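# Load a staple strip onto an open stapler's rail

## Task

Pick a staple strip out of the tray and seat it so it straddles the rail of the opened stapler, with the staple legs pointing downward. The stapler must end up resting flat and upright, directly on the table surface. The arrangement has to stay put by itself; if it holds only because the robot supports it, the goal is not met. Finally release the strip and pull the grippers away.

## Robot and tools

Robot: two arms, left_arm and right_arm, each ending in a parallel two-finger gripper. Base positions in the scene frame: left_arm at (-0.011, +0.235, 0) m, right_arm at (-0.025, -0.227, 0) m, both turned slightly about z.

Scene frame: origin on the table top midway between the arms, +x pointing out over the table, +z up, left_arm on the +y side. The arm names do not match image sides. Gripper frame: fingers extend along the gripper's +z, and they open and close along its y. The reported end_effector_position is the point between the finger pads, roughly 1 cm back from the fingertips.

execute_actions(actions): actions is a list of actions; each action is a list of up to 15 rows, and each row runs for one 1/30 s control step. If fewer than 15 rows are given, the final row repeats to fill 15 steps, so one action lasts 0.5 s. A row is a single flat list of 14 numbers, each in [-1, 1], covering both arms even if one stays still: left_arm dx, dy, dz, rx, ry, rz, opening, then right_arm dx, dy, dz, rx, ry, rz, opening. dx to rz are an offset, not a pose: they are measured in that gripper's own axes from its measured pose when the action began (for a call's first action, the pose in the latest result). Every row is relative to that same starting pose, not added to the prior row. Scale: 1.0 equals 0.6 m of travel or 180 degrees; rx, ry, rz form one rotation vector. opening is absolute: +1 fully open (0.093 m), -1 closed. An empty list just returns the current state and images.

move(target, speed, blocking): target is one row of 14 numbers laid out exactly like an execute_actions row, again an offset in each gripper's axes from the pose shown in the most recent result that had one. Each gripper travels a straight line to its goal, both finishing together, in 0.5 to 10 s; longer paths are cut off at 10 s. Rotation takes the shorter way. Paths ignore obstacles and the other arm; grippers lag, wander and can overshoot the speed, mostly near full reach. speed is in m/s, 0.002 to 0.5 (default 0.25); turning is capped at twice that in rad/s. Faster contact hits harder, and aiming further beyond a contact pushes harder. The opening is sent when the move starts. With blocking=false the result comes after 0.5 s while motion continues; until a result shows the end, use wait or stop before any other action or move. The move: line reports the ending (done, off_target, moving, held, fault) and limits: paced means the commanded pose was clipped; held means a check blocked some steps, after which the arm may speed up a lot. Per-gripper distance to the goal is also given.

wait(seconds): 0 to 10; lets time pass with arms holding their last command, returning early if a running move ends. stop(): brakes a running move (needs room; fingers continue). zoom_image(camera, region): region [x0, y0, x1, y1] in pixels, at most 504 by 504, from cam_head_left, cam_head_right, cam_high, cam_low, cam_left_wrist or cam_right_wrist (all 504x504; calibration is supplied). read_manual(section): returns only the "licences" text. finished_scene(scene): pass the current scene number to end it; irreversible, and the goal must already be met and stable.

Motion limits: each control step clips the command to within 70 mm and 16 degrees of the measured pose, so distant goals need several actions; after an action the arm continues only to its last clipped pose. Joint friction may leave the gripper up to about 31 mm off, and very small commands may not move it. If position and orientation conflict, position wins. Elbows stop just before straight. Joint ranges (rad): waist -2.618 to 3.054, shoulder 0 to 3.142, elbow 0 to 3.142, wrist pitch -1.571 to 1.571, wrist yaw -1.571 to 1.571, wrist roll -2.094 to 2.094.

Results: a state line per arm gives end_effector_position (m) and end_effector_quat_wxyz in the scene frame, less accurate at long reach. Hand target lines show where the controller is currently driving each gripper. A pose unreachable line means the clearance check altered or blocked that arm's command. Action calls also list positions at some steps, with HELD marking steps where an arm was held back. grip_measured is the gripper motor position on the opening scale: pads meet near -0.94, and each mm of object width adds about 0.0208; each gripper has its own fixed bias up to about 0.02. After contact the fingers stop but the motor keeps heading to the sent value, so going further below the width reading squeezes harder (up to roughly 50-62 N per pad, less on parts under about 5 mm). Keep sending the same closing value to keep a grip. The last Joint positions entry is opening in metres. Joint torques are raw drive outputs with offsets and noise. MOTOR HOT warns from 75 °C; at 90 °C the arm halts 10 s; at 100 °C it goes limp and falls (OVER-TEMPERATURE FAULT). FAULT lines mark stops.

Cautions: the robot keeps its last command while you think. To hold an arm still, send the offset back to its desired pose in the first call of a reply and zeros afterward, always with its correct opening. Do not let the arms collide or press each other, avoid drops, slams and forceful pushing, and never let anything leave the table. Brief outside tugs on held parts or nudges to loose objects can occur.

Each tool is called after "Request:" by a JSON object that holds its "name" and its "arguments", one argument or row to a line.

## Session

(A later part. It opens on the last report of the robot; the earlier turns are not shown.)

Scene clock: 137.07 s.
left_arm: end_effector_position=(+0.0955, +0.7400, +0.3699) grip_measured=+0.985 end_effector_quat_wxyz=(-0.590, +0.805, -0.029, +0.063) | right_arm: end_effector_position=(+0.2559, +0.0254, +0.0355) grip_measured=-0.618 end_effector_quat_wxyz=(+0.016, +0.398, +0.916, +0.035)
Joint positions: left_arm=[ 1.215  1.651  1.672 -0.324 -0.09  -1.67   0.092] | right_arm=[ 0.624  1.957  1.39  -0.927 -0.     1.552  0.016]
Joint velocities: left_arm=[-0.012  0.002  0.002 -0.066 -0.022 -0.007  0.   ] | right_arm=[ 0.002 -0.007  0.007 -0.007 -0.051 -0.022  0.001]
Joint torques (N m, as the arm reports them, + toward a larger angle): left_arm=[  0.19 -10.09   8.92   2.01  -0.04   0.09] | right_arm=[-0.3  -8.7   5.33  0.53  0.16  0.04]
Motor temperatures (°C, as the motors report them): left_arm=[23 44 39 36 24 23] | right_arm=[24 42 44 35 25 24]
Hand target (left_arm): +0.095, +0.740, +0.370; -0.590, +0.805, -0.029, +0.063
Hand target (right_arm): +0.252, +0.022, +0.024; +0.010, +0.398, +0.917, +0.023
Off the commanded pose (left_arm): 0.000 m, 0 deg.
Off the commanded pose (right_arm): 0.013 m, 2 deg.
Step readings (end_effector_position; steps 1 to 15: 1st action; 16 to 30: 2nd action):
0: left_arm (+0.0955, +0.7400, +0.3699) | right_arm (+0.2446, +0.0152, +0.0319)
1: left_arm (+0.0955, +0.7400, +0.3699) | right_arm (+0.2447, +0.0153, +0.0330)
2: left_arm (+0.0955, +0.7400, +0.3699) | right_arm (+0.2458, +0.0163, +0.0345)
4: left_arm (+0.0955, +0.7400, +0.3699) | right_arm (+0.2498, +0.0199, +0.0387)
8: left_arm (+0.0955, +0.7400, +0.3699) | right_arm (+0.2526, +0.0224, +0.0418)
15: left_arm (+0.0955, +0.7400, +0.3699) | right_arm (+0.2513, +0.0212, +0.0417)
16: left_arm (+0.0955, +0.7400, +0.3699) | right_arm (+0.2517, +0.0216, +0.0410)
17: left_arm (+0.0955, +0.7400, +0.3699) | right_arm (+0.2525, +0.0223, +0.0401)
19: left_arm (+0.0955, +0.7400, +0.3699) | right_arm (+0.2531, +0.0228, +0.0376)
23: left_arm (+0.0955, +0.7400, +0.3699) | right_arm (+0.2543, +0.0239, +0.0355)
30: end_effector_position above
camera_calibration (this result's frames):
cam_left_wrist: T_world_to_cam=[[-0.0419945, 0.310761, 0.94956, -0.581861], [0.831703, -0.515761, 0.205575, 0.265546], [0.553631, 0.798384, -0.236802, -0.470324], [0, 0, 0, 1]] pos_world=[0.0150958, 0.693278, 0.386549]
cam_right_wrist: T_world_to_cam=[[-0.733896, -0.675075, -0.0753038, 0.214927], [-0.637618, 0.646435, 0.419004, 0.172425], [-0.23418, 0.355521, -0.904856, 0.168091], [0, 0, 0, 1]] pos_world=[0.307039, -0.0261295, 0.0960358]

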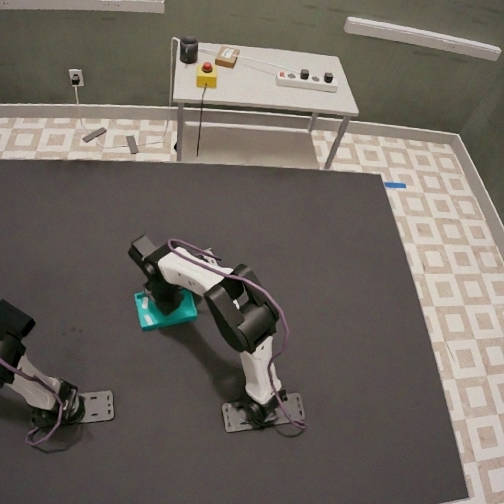

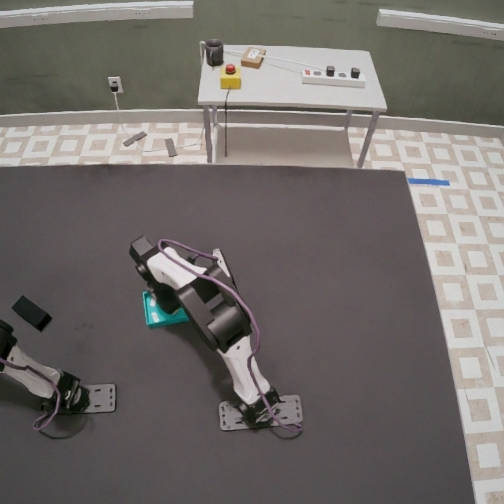

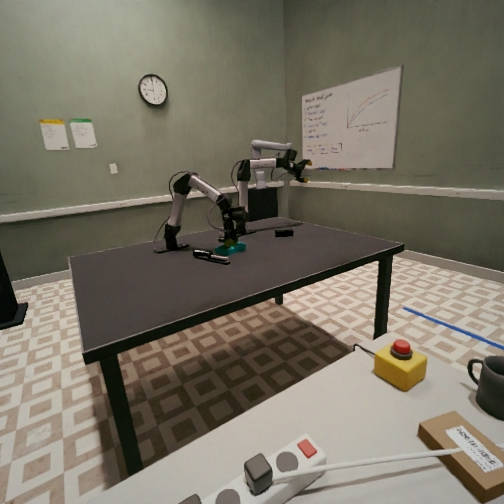

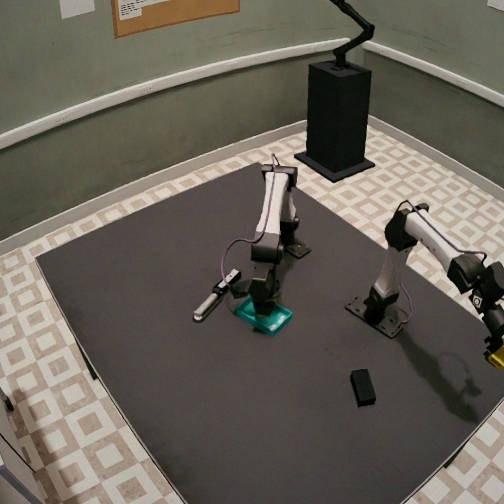

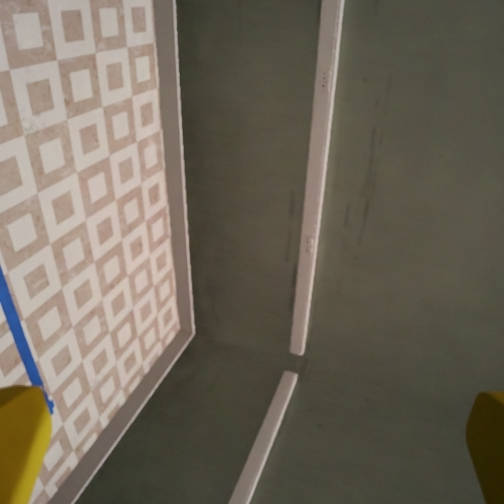

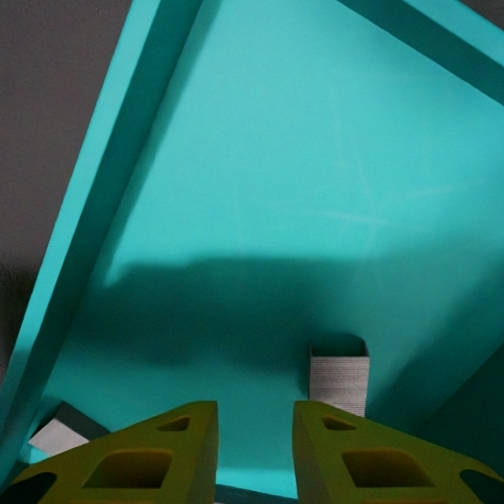

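Request:
{"name": "move", "arguments": {
  "target": [0,0,0,0,0,0,1,0,-0.036,-0.012,0.022,0.01,0,-0.56],
  "speed": 0.08
}}

Scene clock: 156.00 s.
left_arm: end_effector_position=(+0.0955, +0.7400, +0.3699) grip_measured=+0.985 end_effector_quat_wxyz=(-0.590, +0.805, -0.029, +0.063) | right_arm: end_effector_position=(+0.2437, +0.0150, +0.0396) grip_measured=-0.562 end_effector_quat_wxyz=(-0.004, +0.399, +0.917, +0.013)
Joint positions: left_arm=[ 1.215  1.651  1.672 -0.324 -0.09  -1.67   0.092] | right_arm=[ 0.617  1.943  1.39  -0.998 -0.019  1.545  0.018]
Joint velocities: left_arm=[-0.002 -0.022 -0.002 -0.007  0.022  0.007 -0.   ] | right_arm=[ 0.002 -0.002 -0.012 -0.095  0.022 -0.022  0.   ]
Joint torques (N m, as the arm reports them, + toward a larger angle): left_arm=[  0.17 -10.12   8.92   2.    -0.04   0.11] | right_arm=[ -0.85 -11.06   6.06   0.25  -0.01  -0.08]
Motor temperatures (°C, as the motors report them): left_arm=[23 45 40 37 24 23] | right_arm=[24 41 43 35 25 24]
Hand target (left_arm): +0.095, +0.740, +0.370; -0.590, +0.805, -0.029, +0.063
Hand target (right_arm): +0.240, +0.011, +0.041; -0.012, +0.398, +0.917, +0.010
Off the commanded pose (left_arm): 0.000 m, 0 deg.
Off the commanded pose (right_arm): 0.006 m, 1 deg.
move: done
camera_calibration (this result's frames):
cam_left_wrist: T_world_to_cam=[[-0.0419945, 0.310761, 0.94956, -0.581861], [0.831703, -0.515761, 0.205575, 0.265546], [0.553631, 0.798384, -0.236802, -0.470324], [0, 0, 0, 1]] pos_world=[0.0150958, 0.693278, 0.386549]
cam_right_wrist: T_world_to_cam=[[-0.736109, -0.676589, -0.0192758, 0.197633], [-0.614707, 0.65632, 0.43747, 0.163198], [-0.283336, 0.333875, -0.899026, 0.184743], [0, 0, 0, 1]] pos_world=[0.298143, -0.0350751, 0.0985037]

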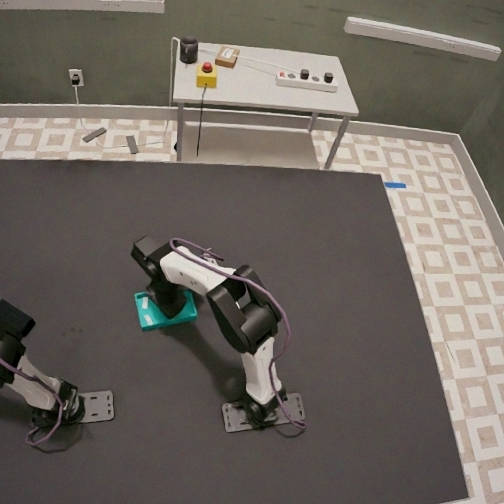

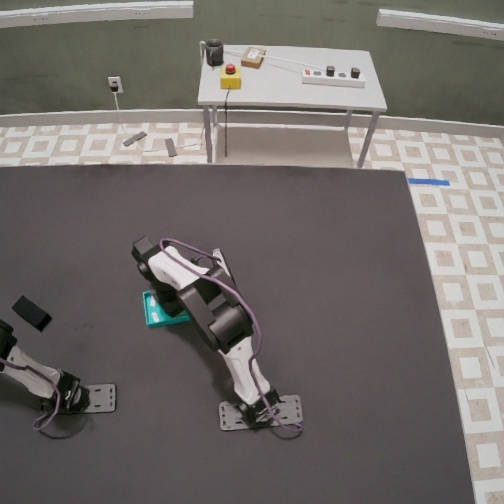

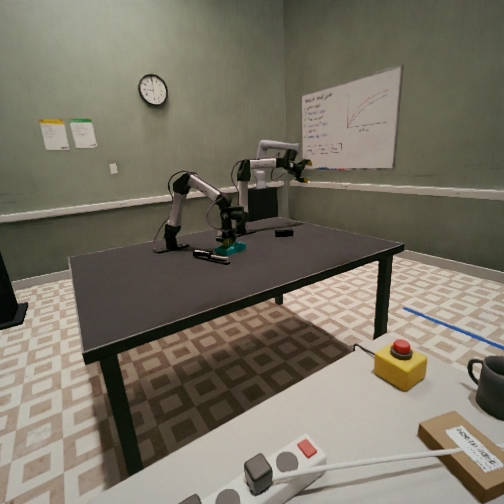

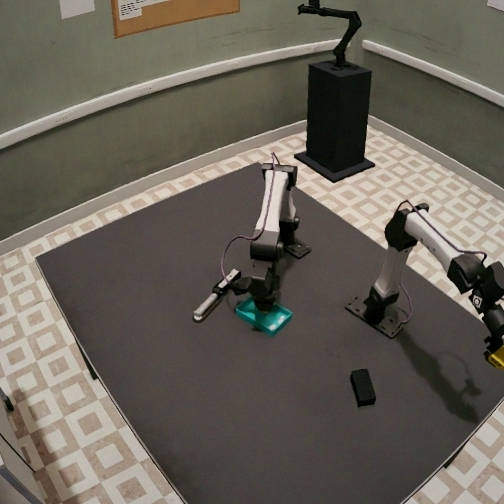

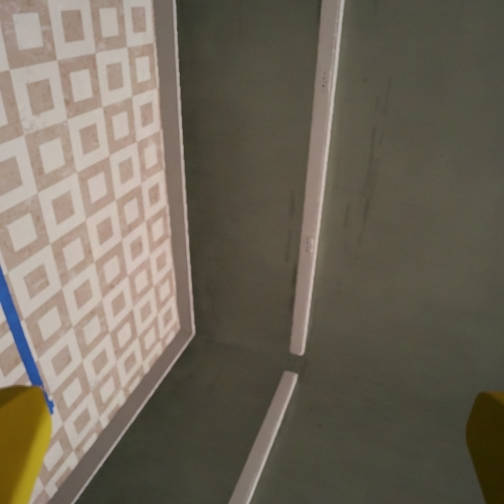

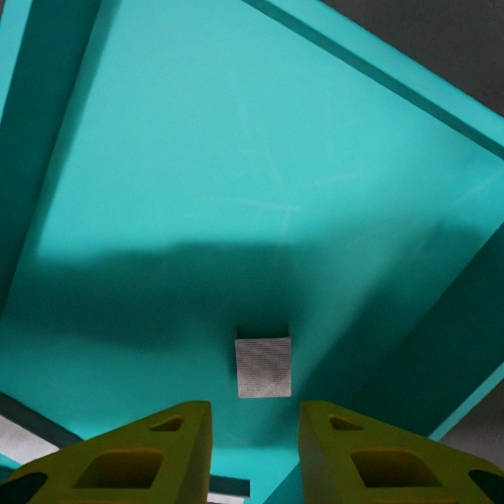

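Request:
{"name": "execute_actions", "arguments": {
  "actions": [
    [[0,0,0,0,0,0,1,0,-0.012,0.042,0.012,0,0,-0.52]]
  ]
}}

Scene clock: 160.87 s.
left_arm: end_effector_position=(+0.0955, +0.7400, +0.3699) grip_measured=+0.985 end_effector_quat_wxyz=(-0.590, +0.805, -0.029, +0.063) | right_arm: end_effector_position=(+0.2440, +0.0156, +0.0303) grip_measured=-0.522 end_effector_quat_wxyz=(-0.005, +0.398, +0.917, +0.014)
Joint positions: left_arm=[ 1.215  1.651  1.672 -0.324 -0.09  -1.67   0.092] | right_arm=[ 0.617  1.956  1.37  -0.963 -0.02   1.544  0.02 ]
Joint velocities: left_arm=[-0.002  0.002  0.002 -0.081 -0.007 -0.081 -0.   ] | right_arm=[ 0.012 -0.017 -0.022  0.051  0.037 -0.081  0.   ]
Joint torques (N m, as the arm reports them, + toward a larger angle): left_arm=[  0.12 -10.09   8.93   2.    -0.04   0.1 ] | right_arm=[-0.16 -7.79  4.69  0.45  0.15  0.07]
Motor temperatures (°C, as the motors report them): left_arm=[23 45 40 37 24 23] | right_arm=[24 42 43 35 25 24]
Hand target (left_arm): +0.095, +0.740, +0.370; -0.590, +0.805, -0.029, +0.063
Hand target (right_arm): +0.238, +0.011, +0.015; -0.012, +0.398, +0.917, -0.004
Off the commanded pose (left_arm): 0.000 m, 0 deg.
Off the commanded pose (right_arm): 0.018 m, 2 deg.
Step readings (end_effector_position):
0: left_arm (+0.0955, +0.7400, +0.3699) | right_arm (+0.2433, +0.0148, +0.0396)
1: left_arm (+0.0955, +0.7400, +0.3699) | right_arm (+0.2434, +0.0148, +0.0383)
2: left_arm (+0.0955, +0.7400, +0.3699) | right_arm (+0.2435, +0.0149, +0.0365)
4: left_arm (+0.0955, +0.7400, +0.3699) | right_arm (+0.2423, +0.0139, +0.0312)
8: left_arm (+0.0955, +0.7400, +0.3699) | right_arm (+0.2431, +0.0147, +0.0303)
15: end_effector_position above
camera_calibration (this result's frames):
cam_left_wrist: T_world_to_cam=[[-0.0419945, 0.310761, 0.94956, -0.581861], [0.831703, -0.515761, 0.205575, 0.265546], [0.553631, 0.798384, -0.236802, -0.470324], [0, 0, 0, 1]] pos_world=[0.0150958, 0.693278, 0.386549]
cam_right_wrist: T_world_to_cam=[[-0.735838, -0.67686, -0.0200753, 0.198051], [-0.61479, 0.655344, 0.438814, 0.167034], [-0.283859, 0.335238, -0.898354, 0.176377], [0, 0, 0, 1]] pos_world=[0.298491, -0.0345395, 0.0891283]

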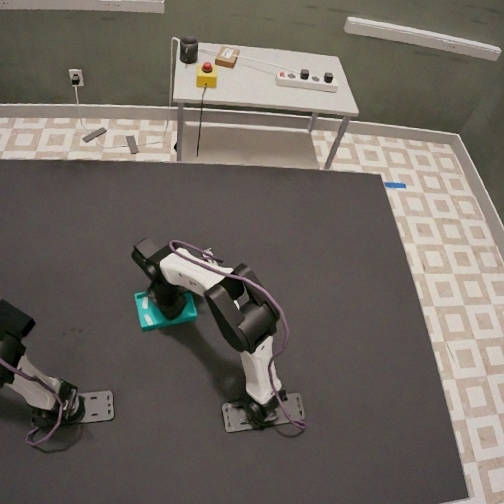

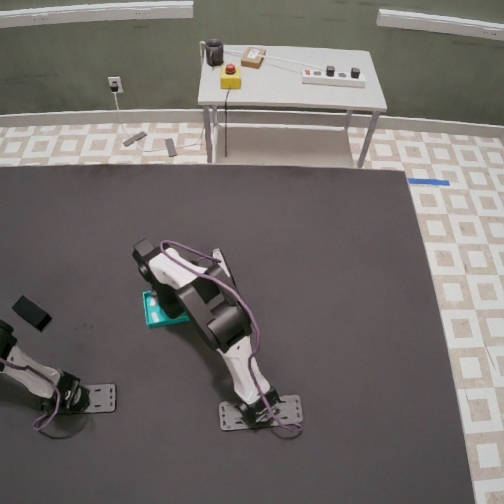

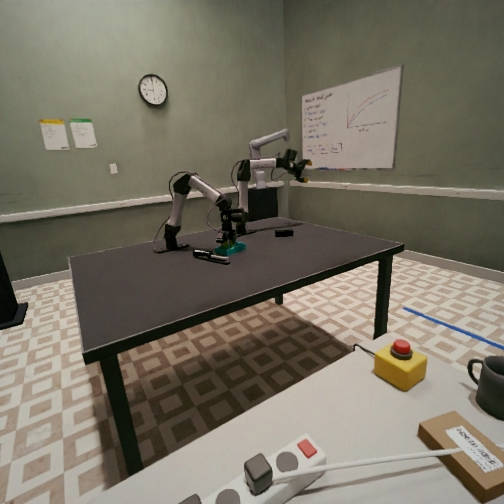

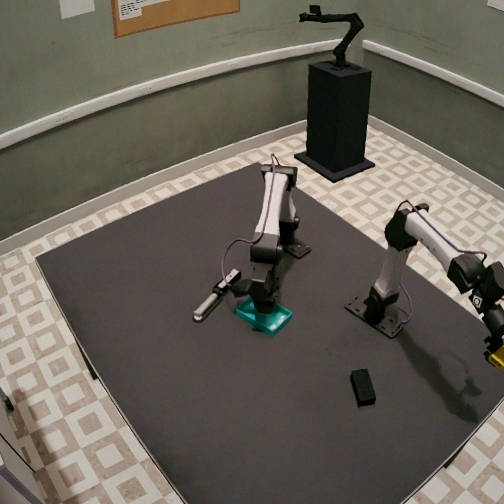

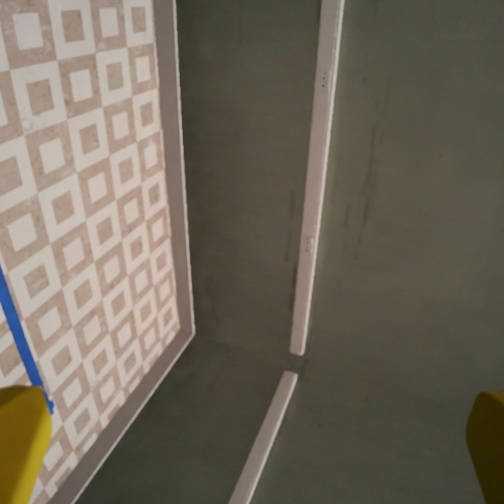

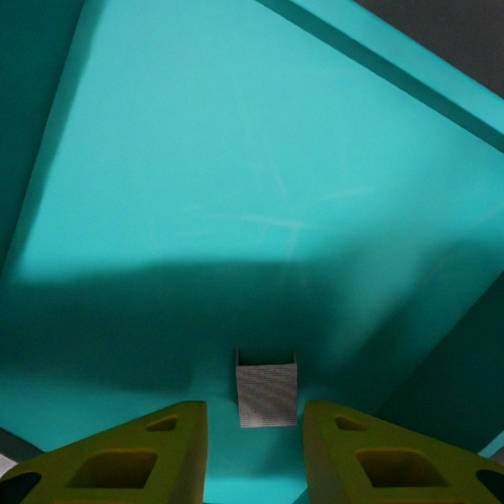

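Request:
{"name": "execute_actions", "arguments": {
  "actions": [
    [[0,0,0,0,0,0,1,0,-0.016,-0.012,0,0,0,-0.42]],
    [[0,0,0,0,0,0,1,0,0,0,0,0,0,-0.42]]
  ]
}}

Scene clock: 176.40 s.
left_arm: end_effector_position=(+0.0955, +0.7400, +0.3699) grip_measured=+0.985 end_effector_quat_wxyz=(-0.590, +0.805, -0.029, +0.063) | right_arm: end_effector_position=(+0.2435, +0.0151, +0.0396) grip_measured=-0.422 end_effector_quat_wxyz=(+0.000, +0.398, +0.917, +0.025)
Joint positions: left_arm=[ 1.215  1.651  1.672 -0.324 -0.09  -1.67   0.092] | right_arm=[ 0.617  1.922  1.36  -0.965 -0.02   1.544  0.025]
Joint velocities: left_arm=[ 0.002  0.032  0.017  0.037  0.11  -0.037  0.   ] | right_arm=[-0.007 -0.007  0.002 -0.095  0.022 -0.051 -0.   ]
Joint torques (N m, as the arm reports them, + toward a larger angle): left_arm=[  0.13 -10.09   8.95   2.01  -0.06   0.1 ] | right_arm=[-0.41 -9.77  7.18  0.42  0.2   0.06]
Motor temperatures (°C, as the motors report them): left_arm=[23 45 40 38 24 23] | right_arm=[24 41 42 34 25 24]
Hand target (left_arm): +0.095, +0.740, +0.370; -0.590, +0.805, -0.029, +0.063
Hand target (right_arm): +0.244, +0.015, +0.040; +0.000, +0.398, +0.917, +0.025
Off the commanded pose (left_arm): 0.000 m, 0 deg.
Off the commanded pose (right_arm): 0.000 m, 0 deg.
Step readings (end_effector_position; steps 1 to 15: 1st action; 16 to 30: 2nd action):
0: left_arm (+0.0955, +0.7400, +0.3699) | right_arm (+0.2449, +0.0163, +0.0304)
1: left_arm (+0.0955, +0.7400, +0.3699) | right_arm (+0.2448, +0.0163, +0.0309)
2: left_arm (+0.0955, +0.7400, +0.3699) | right_arm (+0.2442, +0.0157, +0.0319)
4: left_arm (+0.0955, +0.7400, +0.3699) | right_arm (+0.2431, +0.0148, +0.0356)
8: left_arm (+0.0955, +0.7400, +0.3699) | right_arm (+0.2436, +0.0152, +0.0396)
15: left_arm (+0.0955, +0.7400, +0.3699) | right_arm (+0.2435, +0.0151, +0.0396)
16: left_arm (+0.0955, +0.7400, +0.3699) | right_arm (+0.2435, +0.0151, +0.0396)
17: left_arm (+0.0955, +0.7400, +0.3699) | right_arm (+0.2435, +0.0151, +0.0396)
19: left_arm (+0.0955, +0.7400, +0.3699) | right_arm (+0.2435, +0.0151, +0.0396)
23: left_arm (+0.0955, +0.7400, +0.3699) | right_arm (+0.2435, +0.0151, +0.0396)
30: end_effector_position above
camera_calibration (this result's frames):
cam_left_wrist: T_world_to_cam=[[-0.0419945, 0.310761, 0.94956, -0.581861], [0.831703, -0.515761, 0.205575, 0.265546], [0.553631, 0.798384, -0.236802, -0.470324], [0, 0, 0, 1]] pos_world=[0.0150958, 0.693278, 0.386549]
cam_right_wrist: T_world_to_cam=[[-0.735285, -0.676372, -0.0433286, 0.198306], [-0.622433, 0.648584, 0.438082, 0.164957], [-0.268204, 0.349084, -0.89789, 0.180635], [0, 0, 0, 1]] pos_world=[0.296934, -0.0359167, 0.0985183]

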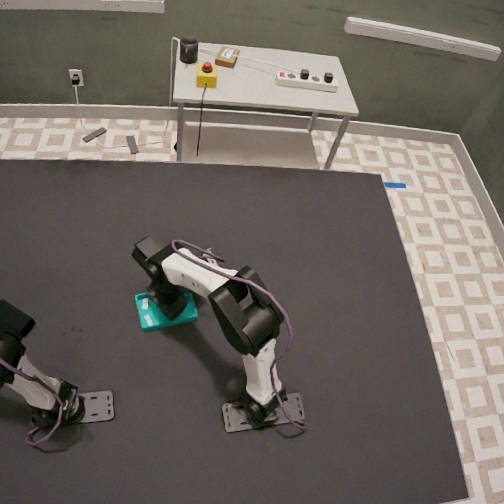

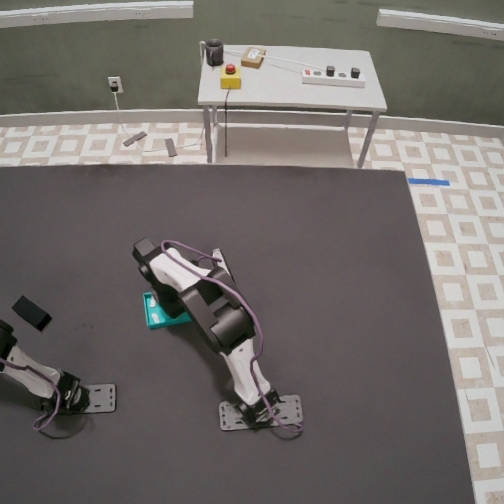

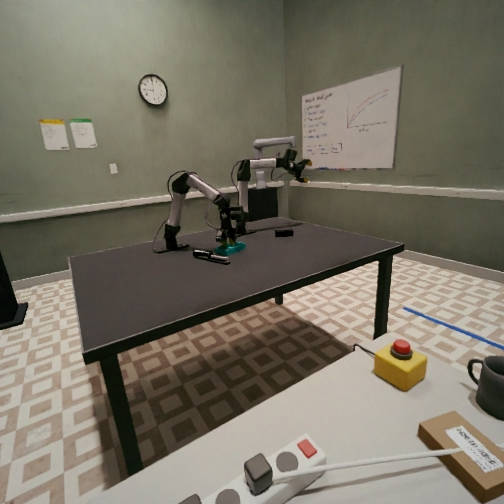

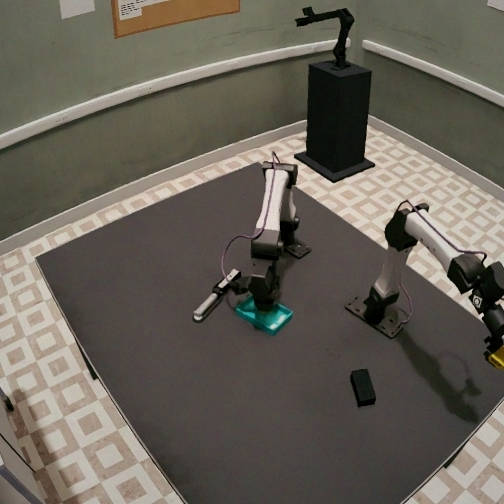

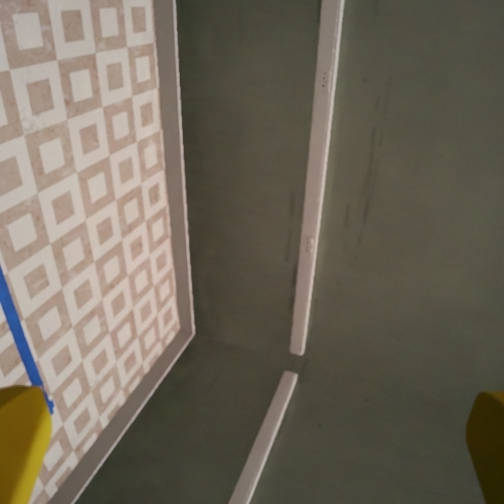

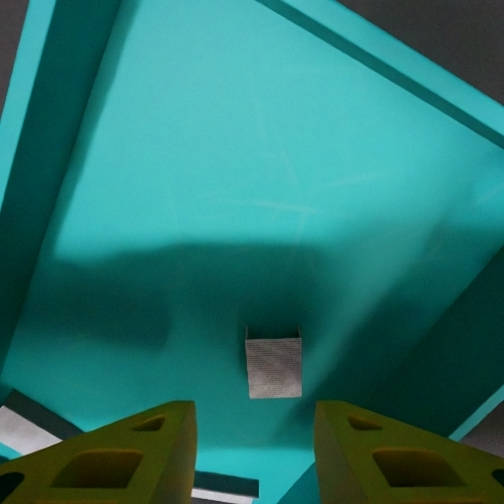

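Request:
{"name": "move", "arguments": {
  "target": [0,0,0,0,0,0,1,0,-0.014,0,0.028,0,0,-0.45],
  "speed": 0.05
}}

Scene clock: 190.73 s.
left_arm: end_effector_position=(+0.0955, +0.7400, +0.3699) grip_measured=+0.985 end_effector_quat_wxyz=(-0.590, +0.805, -0.029, +0.063) | right_arm: end_effector_position=(+0.2363, +0.0088, +0.0412) grip_measured=-0.448 end_effector_quat_wxyz=(-0.015, +0.399, +0.917, -0.008)
Joint positions: left_arm=[ 1.215  1.651  1.672 -0.324 -0.09  -1.67   0.092] | right_arm=[ 0.617  1.948  1.405 -1.055 -0.02   1.544  0.024]
Joint velocities: left_arm=[-0.002 -0.027 -0.007 -0.022  0.022  0.037 -0.002] | right_arm=[-0.012 -0.017 -0.002 -0.066  0.007  0.037 -0.002]
Joint torques (N m, as the arm reports them, + toward a larger angle): left_arm=[  0.14 -10.12   9.     2.03  -0.01   0.13] | right_arm=[-0.32 -8.25  8.58  0.2   0.16  0.  ]
Motor temperatures (°C, as the motors report them): left_arm=[23 45 40 38 24 23] | right_arm=[24 42 43 34 25 24]
Hand target (left_arm): +0.095, +0.740, +0.370; -0.590, +0.805, -0.029, +0.063
Hand target (right_arm): +0.237, +0.009, +0.039; -0.018, +0.398, +0.917, -0.015
Off the commanded pose (left_arm): 0.000 m, 0 deg.
Off the commanded pose (right_arm): 0.002 m, 1 deg.
move: done
camera_calibration (this result's frames):
cam_left_wrist: T_world_to_cam=[[-0.0419945, 0.310761, 0.94956, -0.581861], [0.831703, -0.515761, 0.205575, 0.265546], [0.553631, 0.798384, -0.236802, -0.470324], [0, 0, 0, 1]] pos_world=[0.0150958, 0.693278, 0.386549]
cam_right_wrist: T_world_to_cam=[[-0.735679, -0.67672, 0.028739, 0.185926], [-0.598723, 0.669554, 0.439577, 0.158022], [-0.316713, 0.306181, -0.897745, 0.194268], [0, 0, 0, 1]] pos_world=[0.292921, -0.0394658, 0.0995965]

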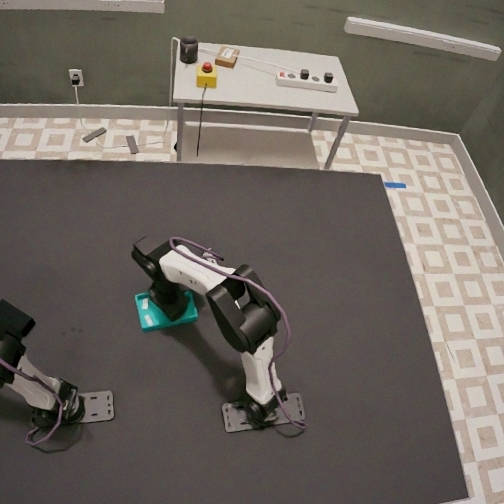

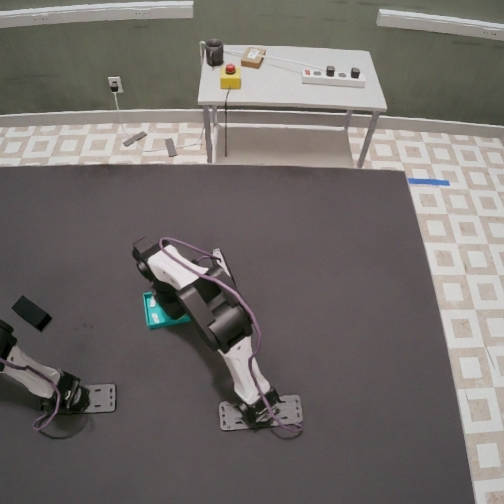

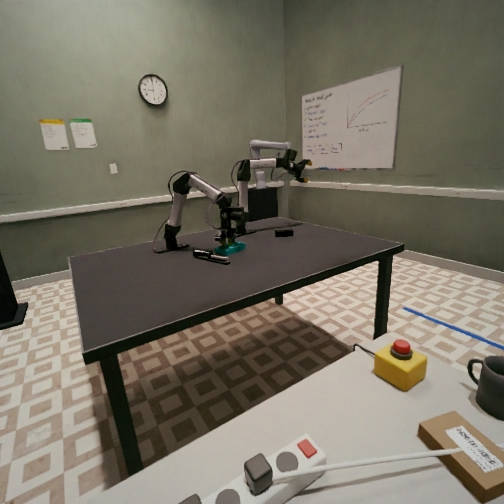

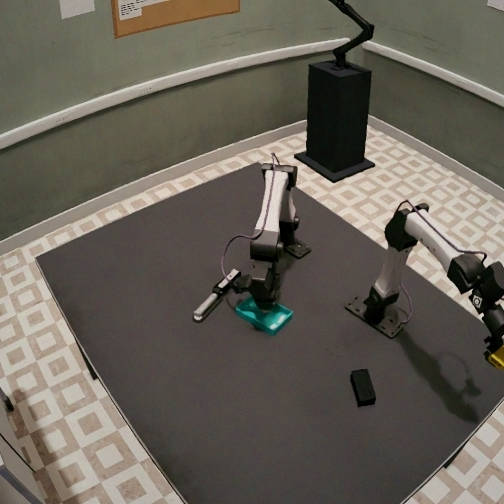

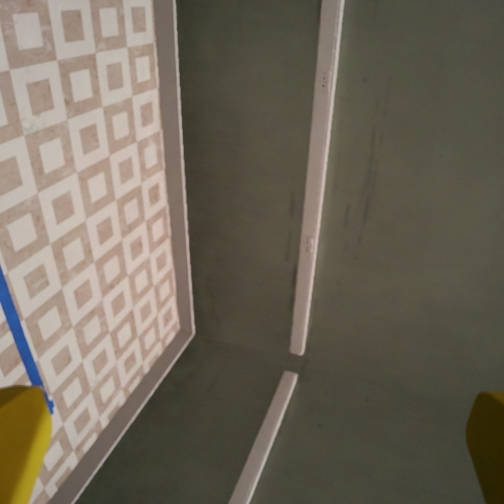

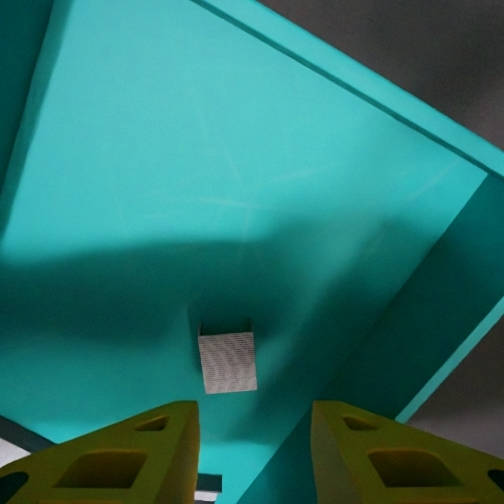

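Request:
{"name": "execute_actions", "arguments": {
  "actions": [
    [[0,0,0,0,0,0,1,0,0.011,0.008,0,0,0,-0.45]]
  ]
}}

Scene clock: 202.33 s.
left_arm: end_effector_position=(+0.0955, +0.7400, +0.3699) grip_measured=+0.985 end_effector_quat_wxyz=(-0.590, +0.805, -0.029, +0.063) | right_arm: end_effector_position=(+0.2361, +0.0086, +0.0413) grip_measured=-0.448 end_effector_quat_wxyz=(-0.015, +0.399, +0.917, -0.009)
Joint positions: left_arm=[ 1.215  1.651  1.672 -0.324 -0.09  -1.67   0.092] | right_arm=[ 0.617  1.948  1.405 -1.056 -0.02   1.544  0.024]
Joint velocities: left_arm=[ 0.002  0.002  0.012 -0.066 -0.007  0.007  0.001] | right_arm=[ 0.037 -0.017 -0.007 -0.022 -0.022 -0.022 -0.   ]
Joint torques (N m, as the arm reports them, + toward a larger angle): left_arm=[  0.14 -10.23   8.97   2.01  -0.05   0.11] | right_arm=[-0.28 -7.71  8.74  0.35  0.16  0.04]
Motor temperatures (°C, as the motors report them): left_arm=[23 45 40 39 24 23] | right_arm=[24 41 45 33 25 24]
Hand target (left_arm): +0.095, +0.740, +0.370; -0.590, +0.805, -0.029, +0.063
Hand target (right_arm): +0.241, +0.013, +0.036; -0.015, +0.399, +0.917, -0.008
Off the commanded pose (left_arm): 0.000 m, 0 deg.
Off the commanded pose (right_arm): 0.008 m, 0 deg.
Step readings (end_effector_position):
0: left_arm (+0.0955, +0.7400, +0.3699) | right_arm (+0.2360, +0.0085, +0.0414)
1: left_arm (+0.0955, +0.7400, +0.3699) | right_arm (+0.2361, +0.0085, +0.0414)
2: left_arm (+0.0955, +0.7400, +0.3699) | right_arm (+0.2361, +0.0085, +0.0414)
4: left_arm (+0.0955, +0.7400, +0.3699) | right_arm (+0.2361, +0.0085, +0.0414)
8: left_arm (+0.0955, +0.7400, +0.3699) | right_arm (+0.2361, +0.0086, +0.0413)
15: end_effector_position above
camera_calibration (this result's frames):
cam_left_wrist: T_world_to_cam=[[-0.0419945, 0.310761, 0.94956, -0.581861], [0.831703, -0.515761, 0.205575, 0.265546], [0.553631, 0.798384, -0.236802, -0.470324], [0, 0, 0, 1]] pos_world=[0.0150958, 0.693278, 0.386549]
cam_right_wrist: T_world_to_cam=[[-0.735654, -0.676698, 0.0298827, 0.185621], [-0.598346, 0.669888, 0.439583, 0.157885], [-0.317483, 0.3055, -0.897705, 0.194535], [0, 0, 0, 1]] pos_world=[0.292784, -0.0395863, 0.0996841]

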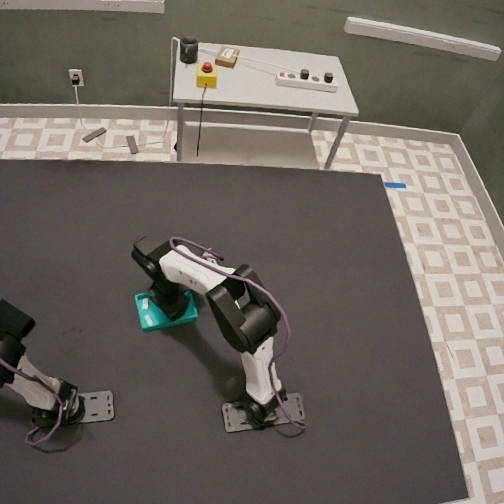

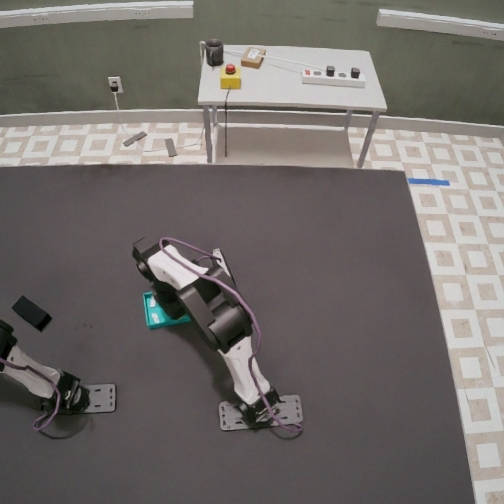

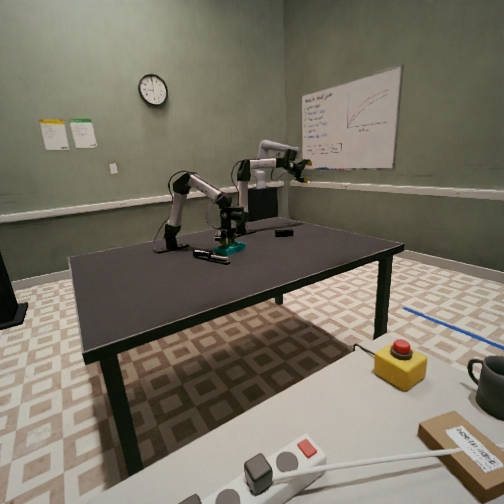

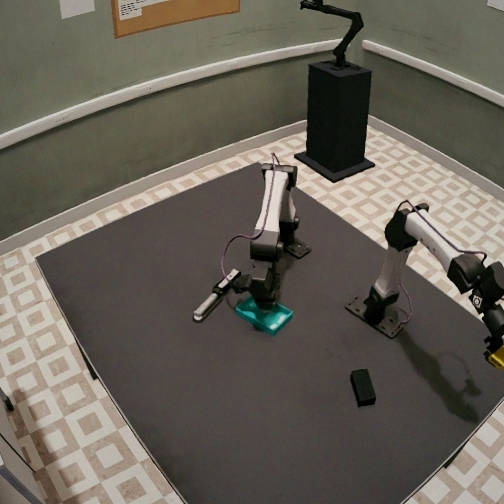

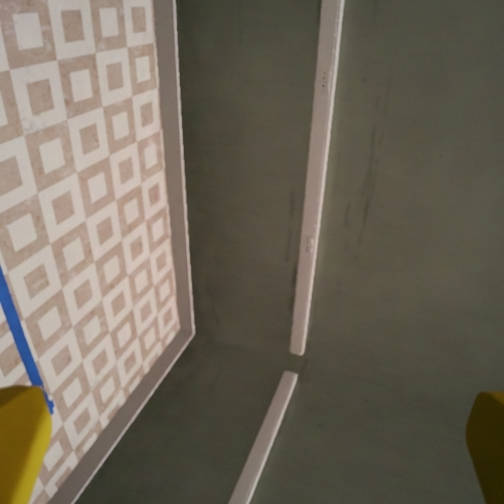

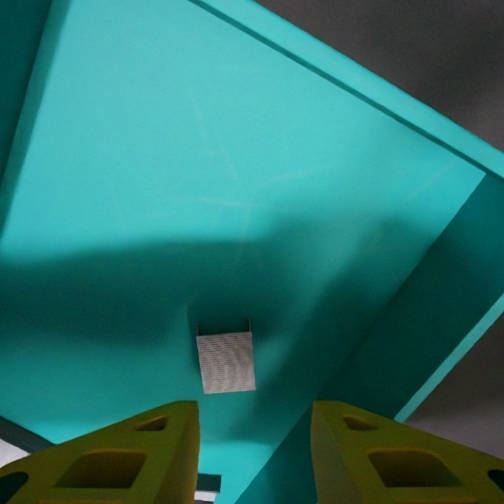

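Request:
{"name": "execute_actions", "arguments": {
  "actions": [
    [[0,0,0,0,0,0,1,0,0.008,0.026,0,0,0,-0.45]]
  ]
}}

Scene clock: 212.33 s.
left_arm: end_effector_position=(+0.0955, +0.7400, +0.3699) grip_measured=+0.985 end_effector_quat_wxyz=(-0.590, +0.805, -0.029, +0.063) | right_arm: end_effector_position=(+0.2423, +0.0140, +0.0357) grip_measured=-0.448 end_effector_quat_wxyz=(-0.011, +0.399, +0.917, +0.002)
Joint positions: left_arm=[ 1.215  1.651  1.672 -0.324 -0.09  -1.67   0.092] | right_arm=[ 0.617  1.965  1.405 -1.017 -0.02   1.544  0.024]
Joint velocities: left_arm=[ 0.007  0.012 -0.012 -0.007 -0.007 -0.007  0.   ] | right_arm=[ 0.007 -0.007  0.002 -0.022 -0.022  0.037  0.   ]
Joint torques (N m, as the arm reports them, + toward a larger angle): left_arm=[  0.13 -10.14   8.93   2.01  -0.05   0.09] | right_arm=[-0.24 -8.64  5.51  0.4   0.18  0.06]
Motor temperatures (°C, as the motors report them): left_arm=[23 45 40 39 24 23] | right_arm=[24 41 46 33 25 24]
Hand target (left_arm): +0.095, +0.740, +0.370; -0.590, +0.805, -0.029, +0.063
Hand target (right_arm): +0.239, +0.012, +0.026; -0.015, +0.399, +0.917, -0.009
Off the commanded pose (left_arm): 0.000 m, 0 deg.
Off the commanded pose (right_arm): 0.011 m, 1 deg.
Step readings (end_effector_position):
0: left_arm (+0.0955, +0.7400, +0.3699) | right_arm (+0.2361, +0.0086, +0.0413)
1: left_arm (+0.0955, +0.7400, +0.3699) | right_arm (+0.2366, +0.0090, +0.0409)
2: left_arm (+0.0955, +0.7400, +0.3699) | right_arm (+0.2378, +0.0100, +0.0401)
4: left_arm (+0.0955, +0.7400, +0.3699) | right_arm (+0.2396, +0.0116, +0.0381)
8: left_arm (+0.0955, +0.7400, +0.3699) | right_arm (+0.2413, +0.0131, +0.0357)
15: end_effector_position above
camera_calibration (this result's frames):
cam_left_wrist: T_world_to_cam=[[-0.0419945, 0.310761, 0.94956, -0.581861], [0.831703, -0.515761, 0.205575, 0.265546], [0.553631, 0.798384, -0.236802, -0.470324], [0, 0, 0, 1]] pos_world=[0.0150958, 0.693278, 0.386549]
cam_right_wrist: T_world_to_cam=[[-0.735968, -0.676976, 0.0073843, 0.194867], [-0.605756, 0.663334, 0.439372, 0.162305], [-0.302343, 0.318891, -0.898275, 0.185906], [0, 0, 0, 1]] pos_world=[0.297941, -0.0350258, 0.0942432]

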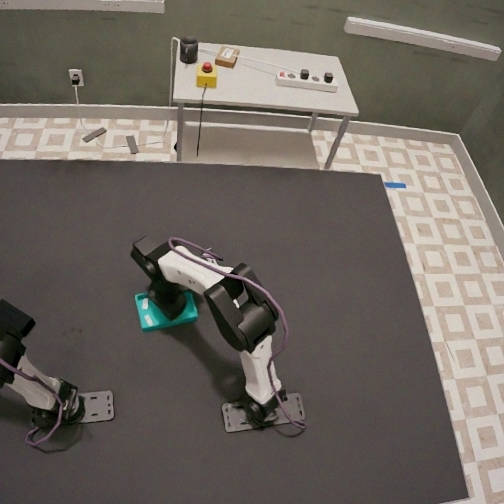

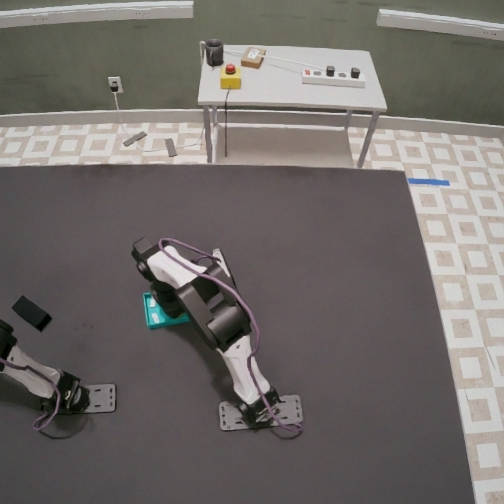

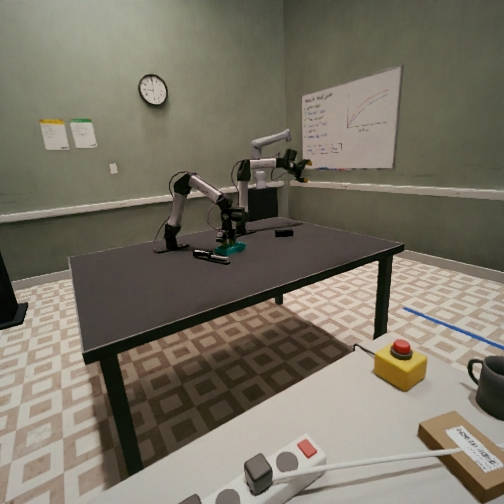

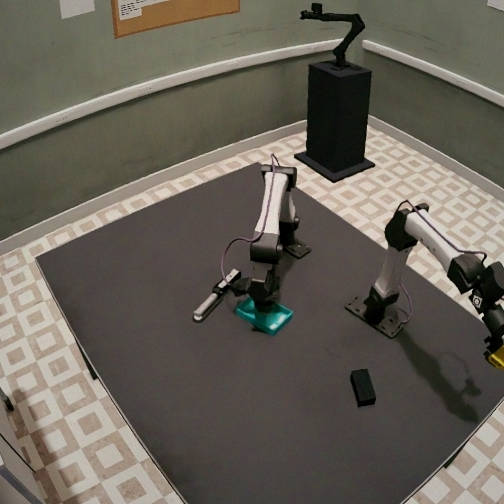

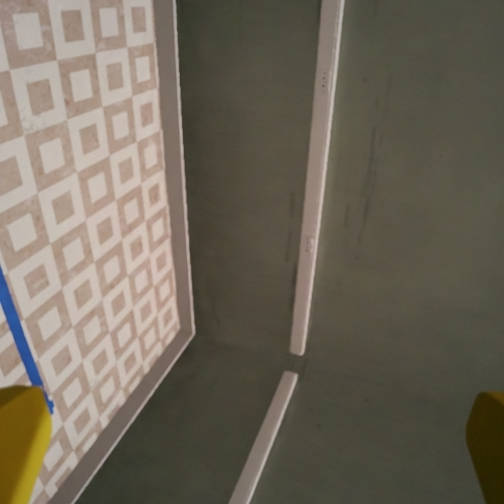

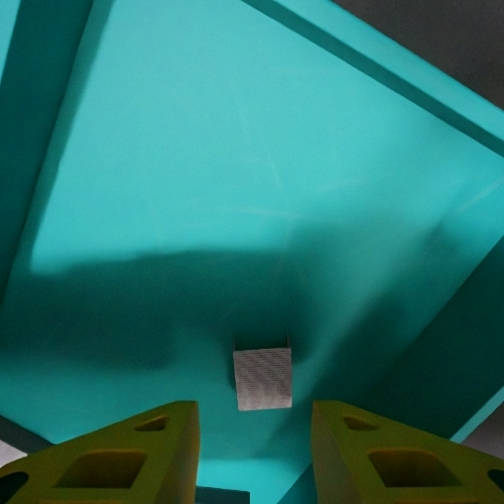

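Request:
{"name": "execute_actions", "arguments": {
  "actions": [
    [[0,0,0,0,0,0,1,0,-0.016,0.036,0.006,0,0,-0.45]]
  ]
}}

Scene clock: 219.50 s.
left_arm: end_effector_position=(+0.0955, +0.7400, +0.3699) grip_measured=+0.985 end_effector_quat_wxyz=(-0.590, +0.805, -0.029, +0.063) | right_arm: end_effector_position=(+0.2414, +0.0141, +0.0283) grip_measured=-0.449 end_effector_quat_wxyz=(-0.009, +0.399, +0.917, +0.009)
Joint positions: left_arm=[ 1.215  1.651  1.672 -0.324 -0.09  -1.67   0.092] | right_arm=[ 0.617  1.959  1.366 -0.969 -0.024  1.544  0.024]
Joint velocities: left_arm=[-0.007  0.002 -0.012  0.007 -0.095 -0.007 -0.   ] | right_arm=[-0.027 -0.002  0.002 -0.022  0.037 -0.095 -0.   ]
Joint torques (N m, as the arm reports them, + toward a larger angle): left_arm=[  0.08 -10.12   8.91   2.    -0.04   0.11] | right_arm=[-0.2  -8.95  3.49  0.47  0.18  0.03]
Motor temperatures (°C, as the motors report them): left_arm=[23 45 41 39 24 23] | right_arm=[24 41 45 33 25 24]
Hand target (left_arm): +0.095, +0.740, +0.370; -0.590, +0.805, -0.029, +0.063
Hand target (right_arm): +0.234, +0.008, +0.015; -0.015, +0.398, +0.917, -0.007
Off the commanded pose (left_arm): 0.000 m, 0 deg.
Off the commanded pose (right_arm): 0.017 m, 2 deg.
Step readings (end_effector_position):
0: left_arm (+0.0955, +0.7400, +0.3699) | right_arm (+0.2425, +0.0142, +0.0357)
1: left_arm (+0.0955, +0.7400, +0.3699) | right_arm (+0.2424, +0.0141, +0.0338)
2: left_arm (+0.0955, +0.7400, +0.3699) | right_arm (+0.2418, +0.0136, +0.0312)
4: left_arm (+0.0955, +0.7400, +0.3699) | right_arm (+0.2399, +0.0129, +0.0295)
8: left_arm (+0.0955, +0.7400, +0.3699) | right_arm (+0.2412, +0.0139, +0.0283)
15: end_effector_position above
camera_calibration (this result's frames):
cam_left_wrist: T_world_to_cam=[[-0.0419945, 0.310761, 0.94956, -0.581861], [0.831703, -0.515761, 0.205575, 0.265546], [0.553631, 0.798384, -0.236802, -0.470324], [0, 0, 0, 1]] pos_world=[0.0150958, 0.693278, 0.386549]
cam_right_wrist: T_world_to_cam=[[-0.735964, -0.676978, -0.00756476, 0.194772], [-0.609559, 0.657725, 0.442534, 0.165878], [-0.29461, 0.3303, -0.89672, 0.176897], [0, 0, 0, 1]] pos_world=[0.296573, -0.0356756, 0.0866939]

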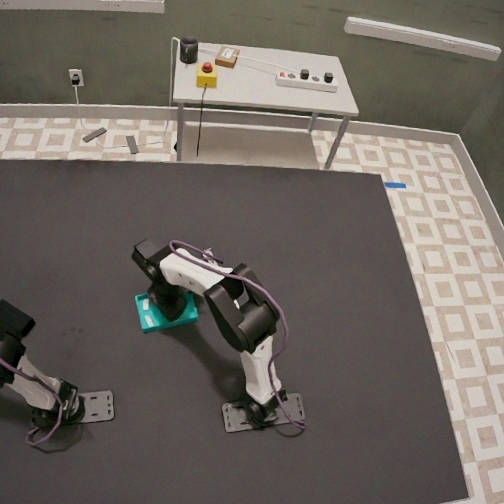

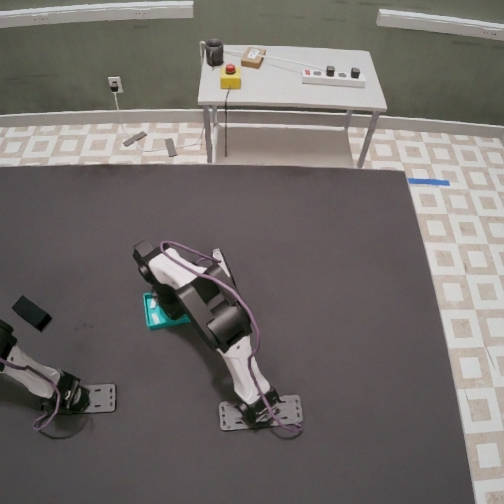

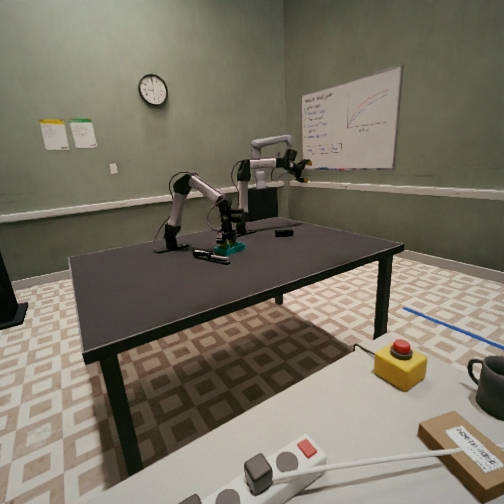

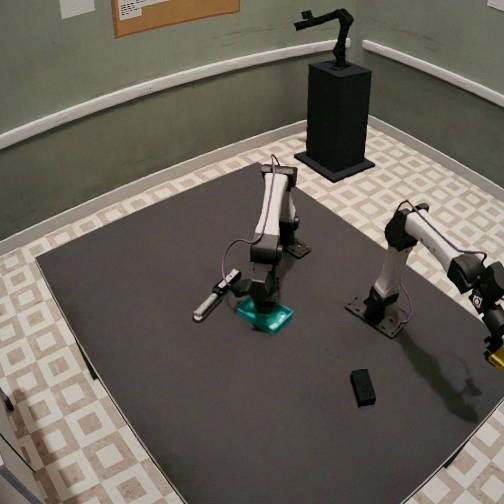

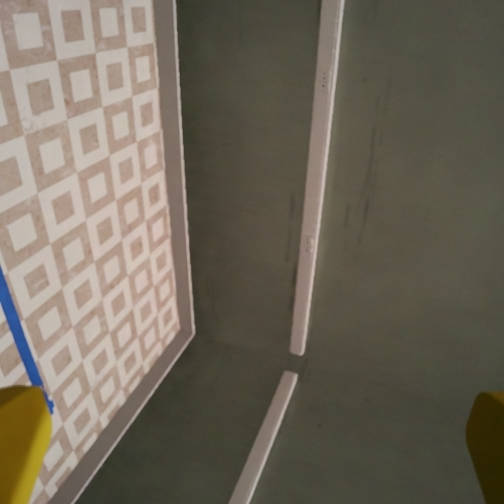

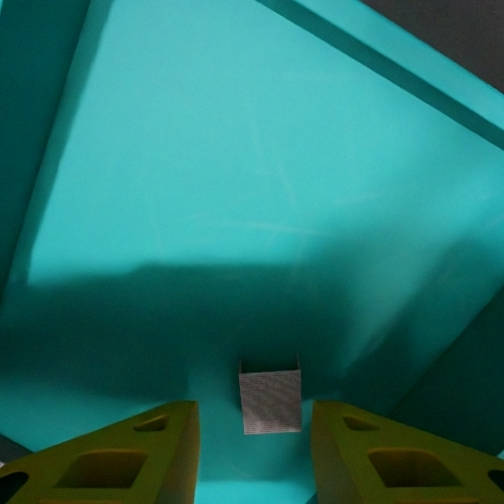

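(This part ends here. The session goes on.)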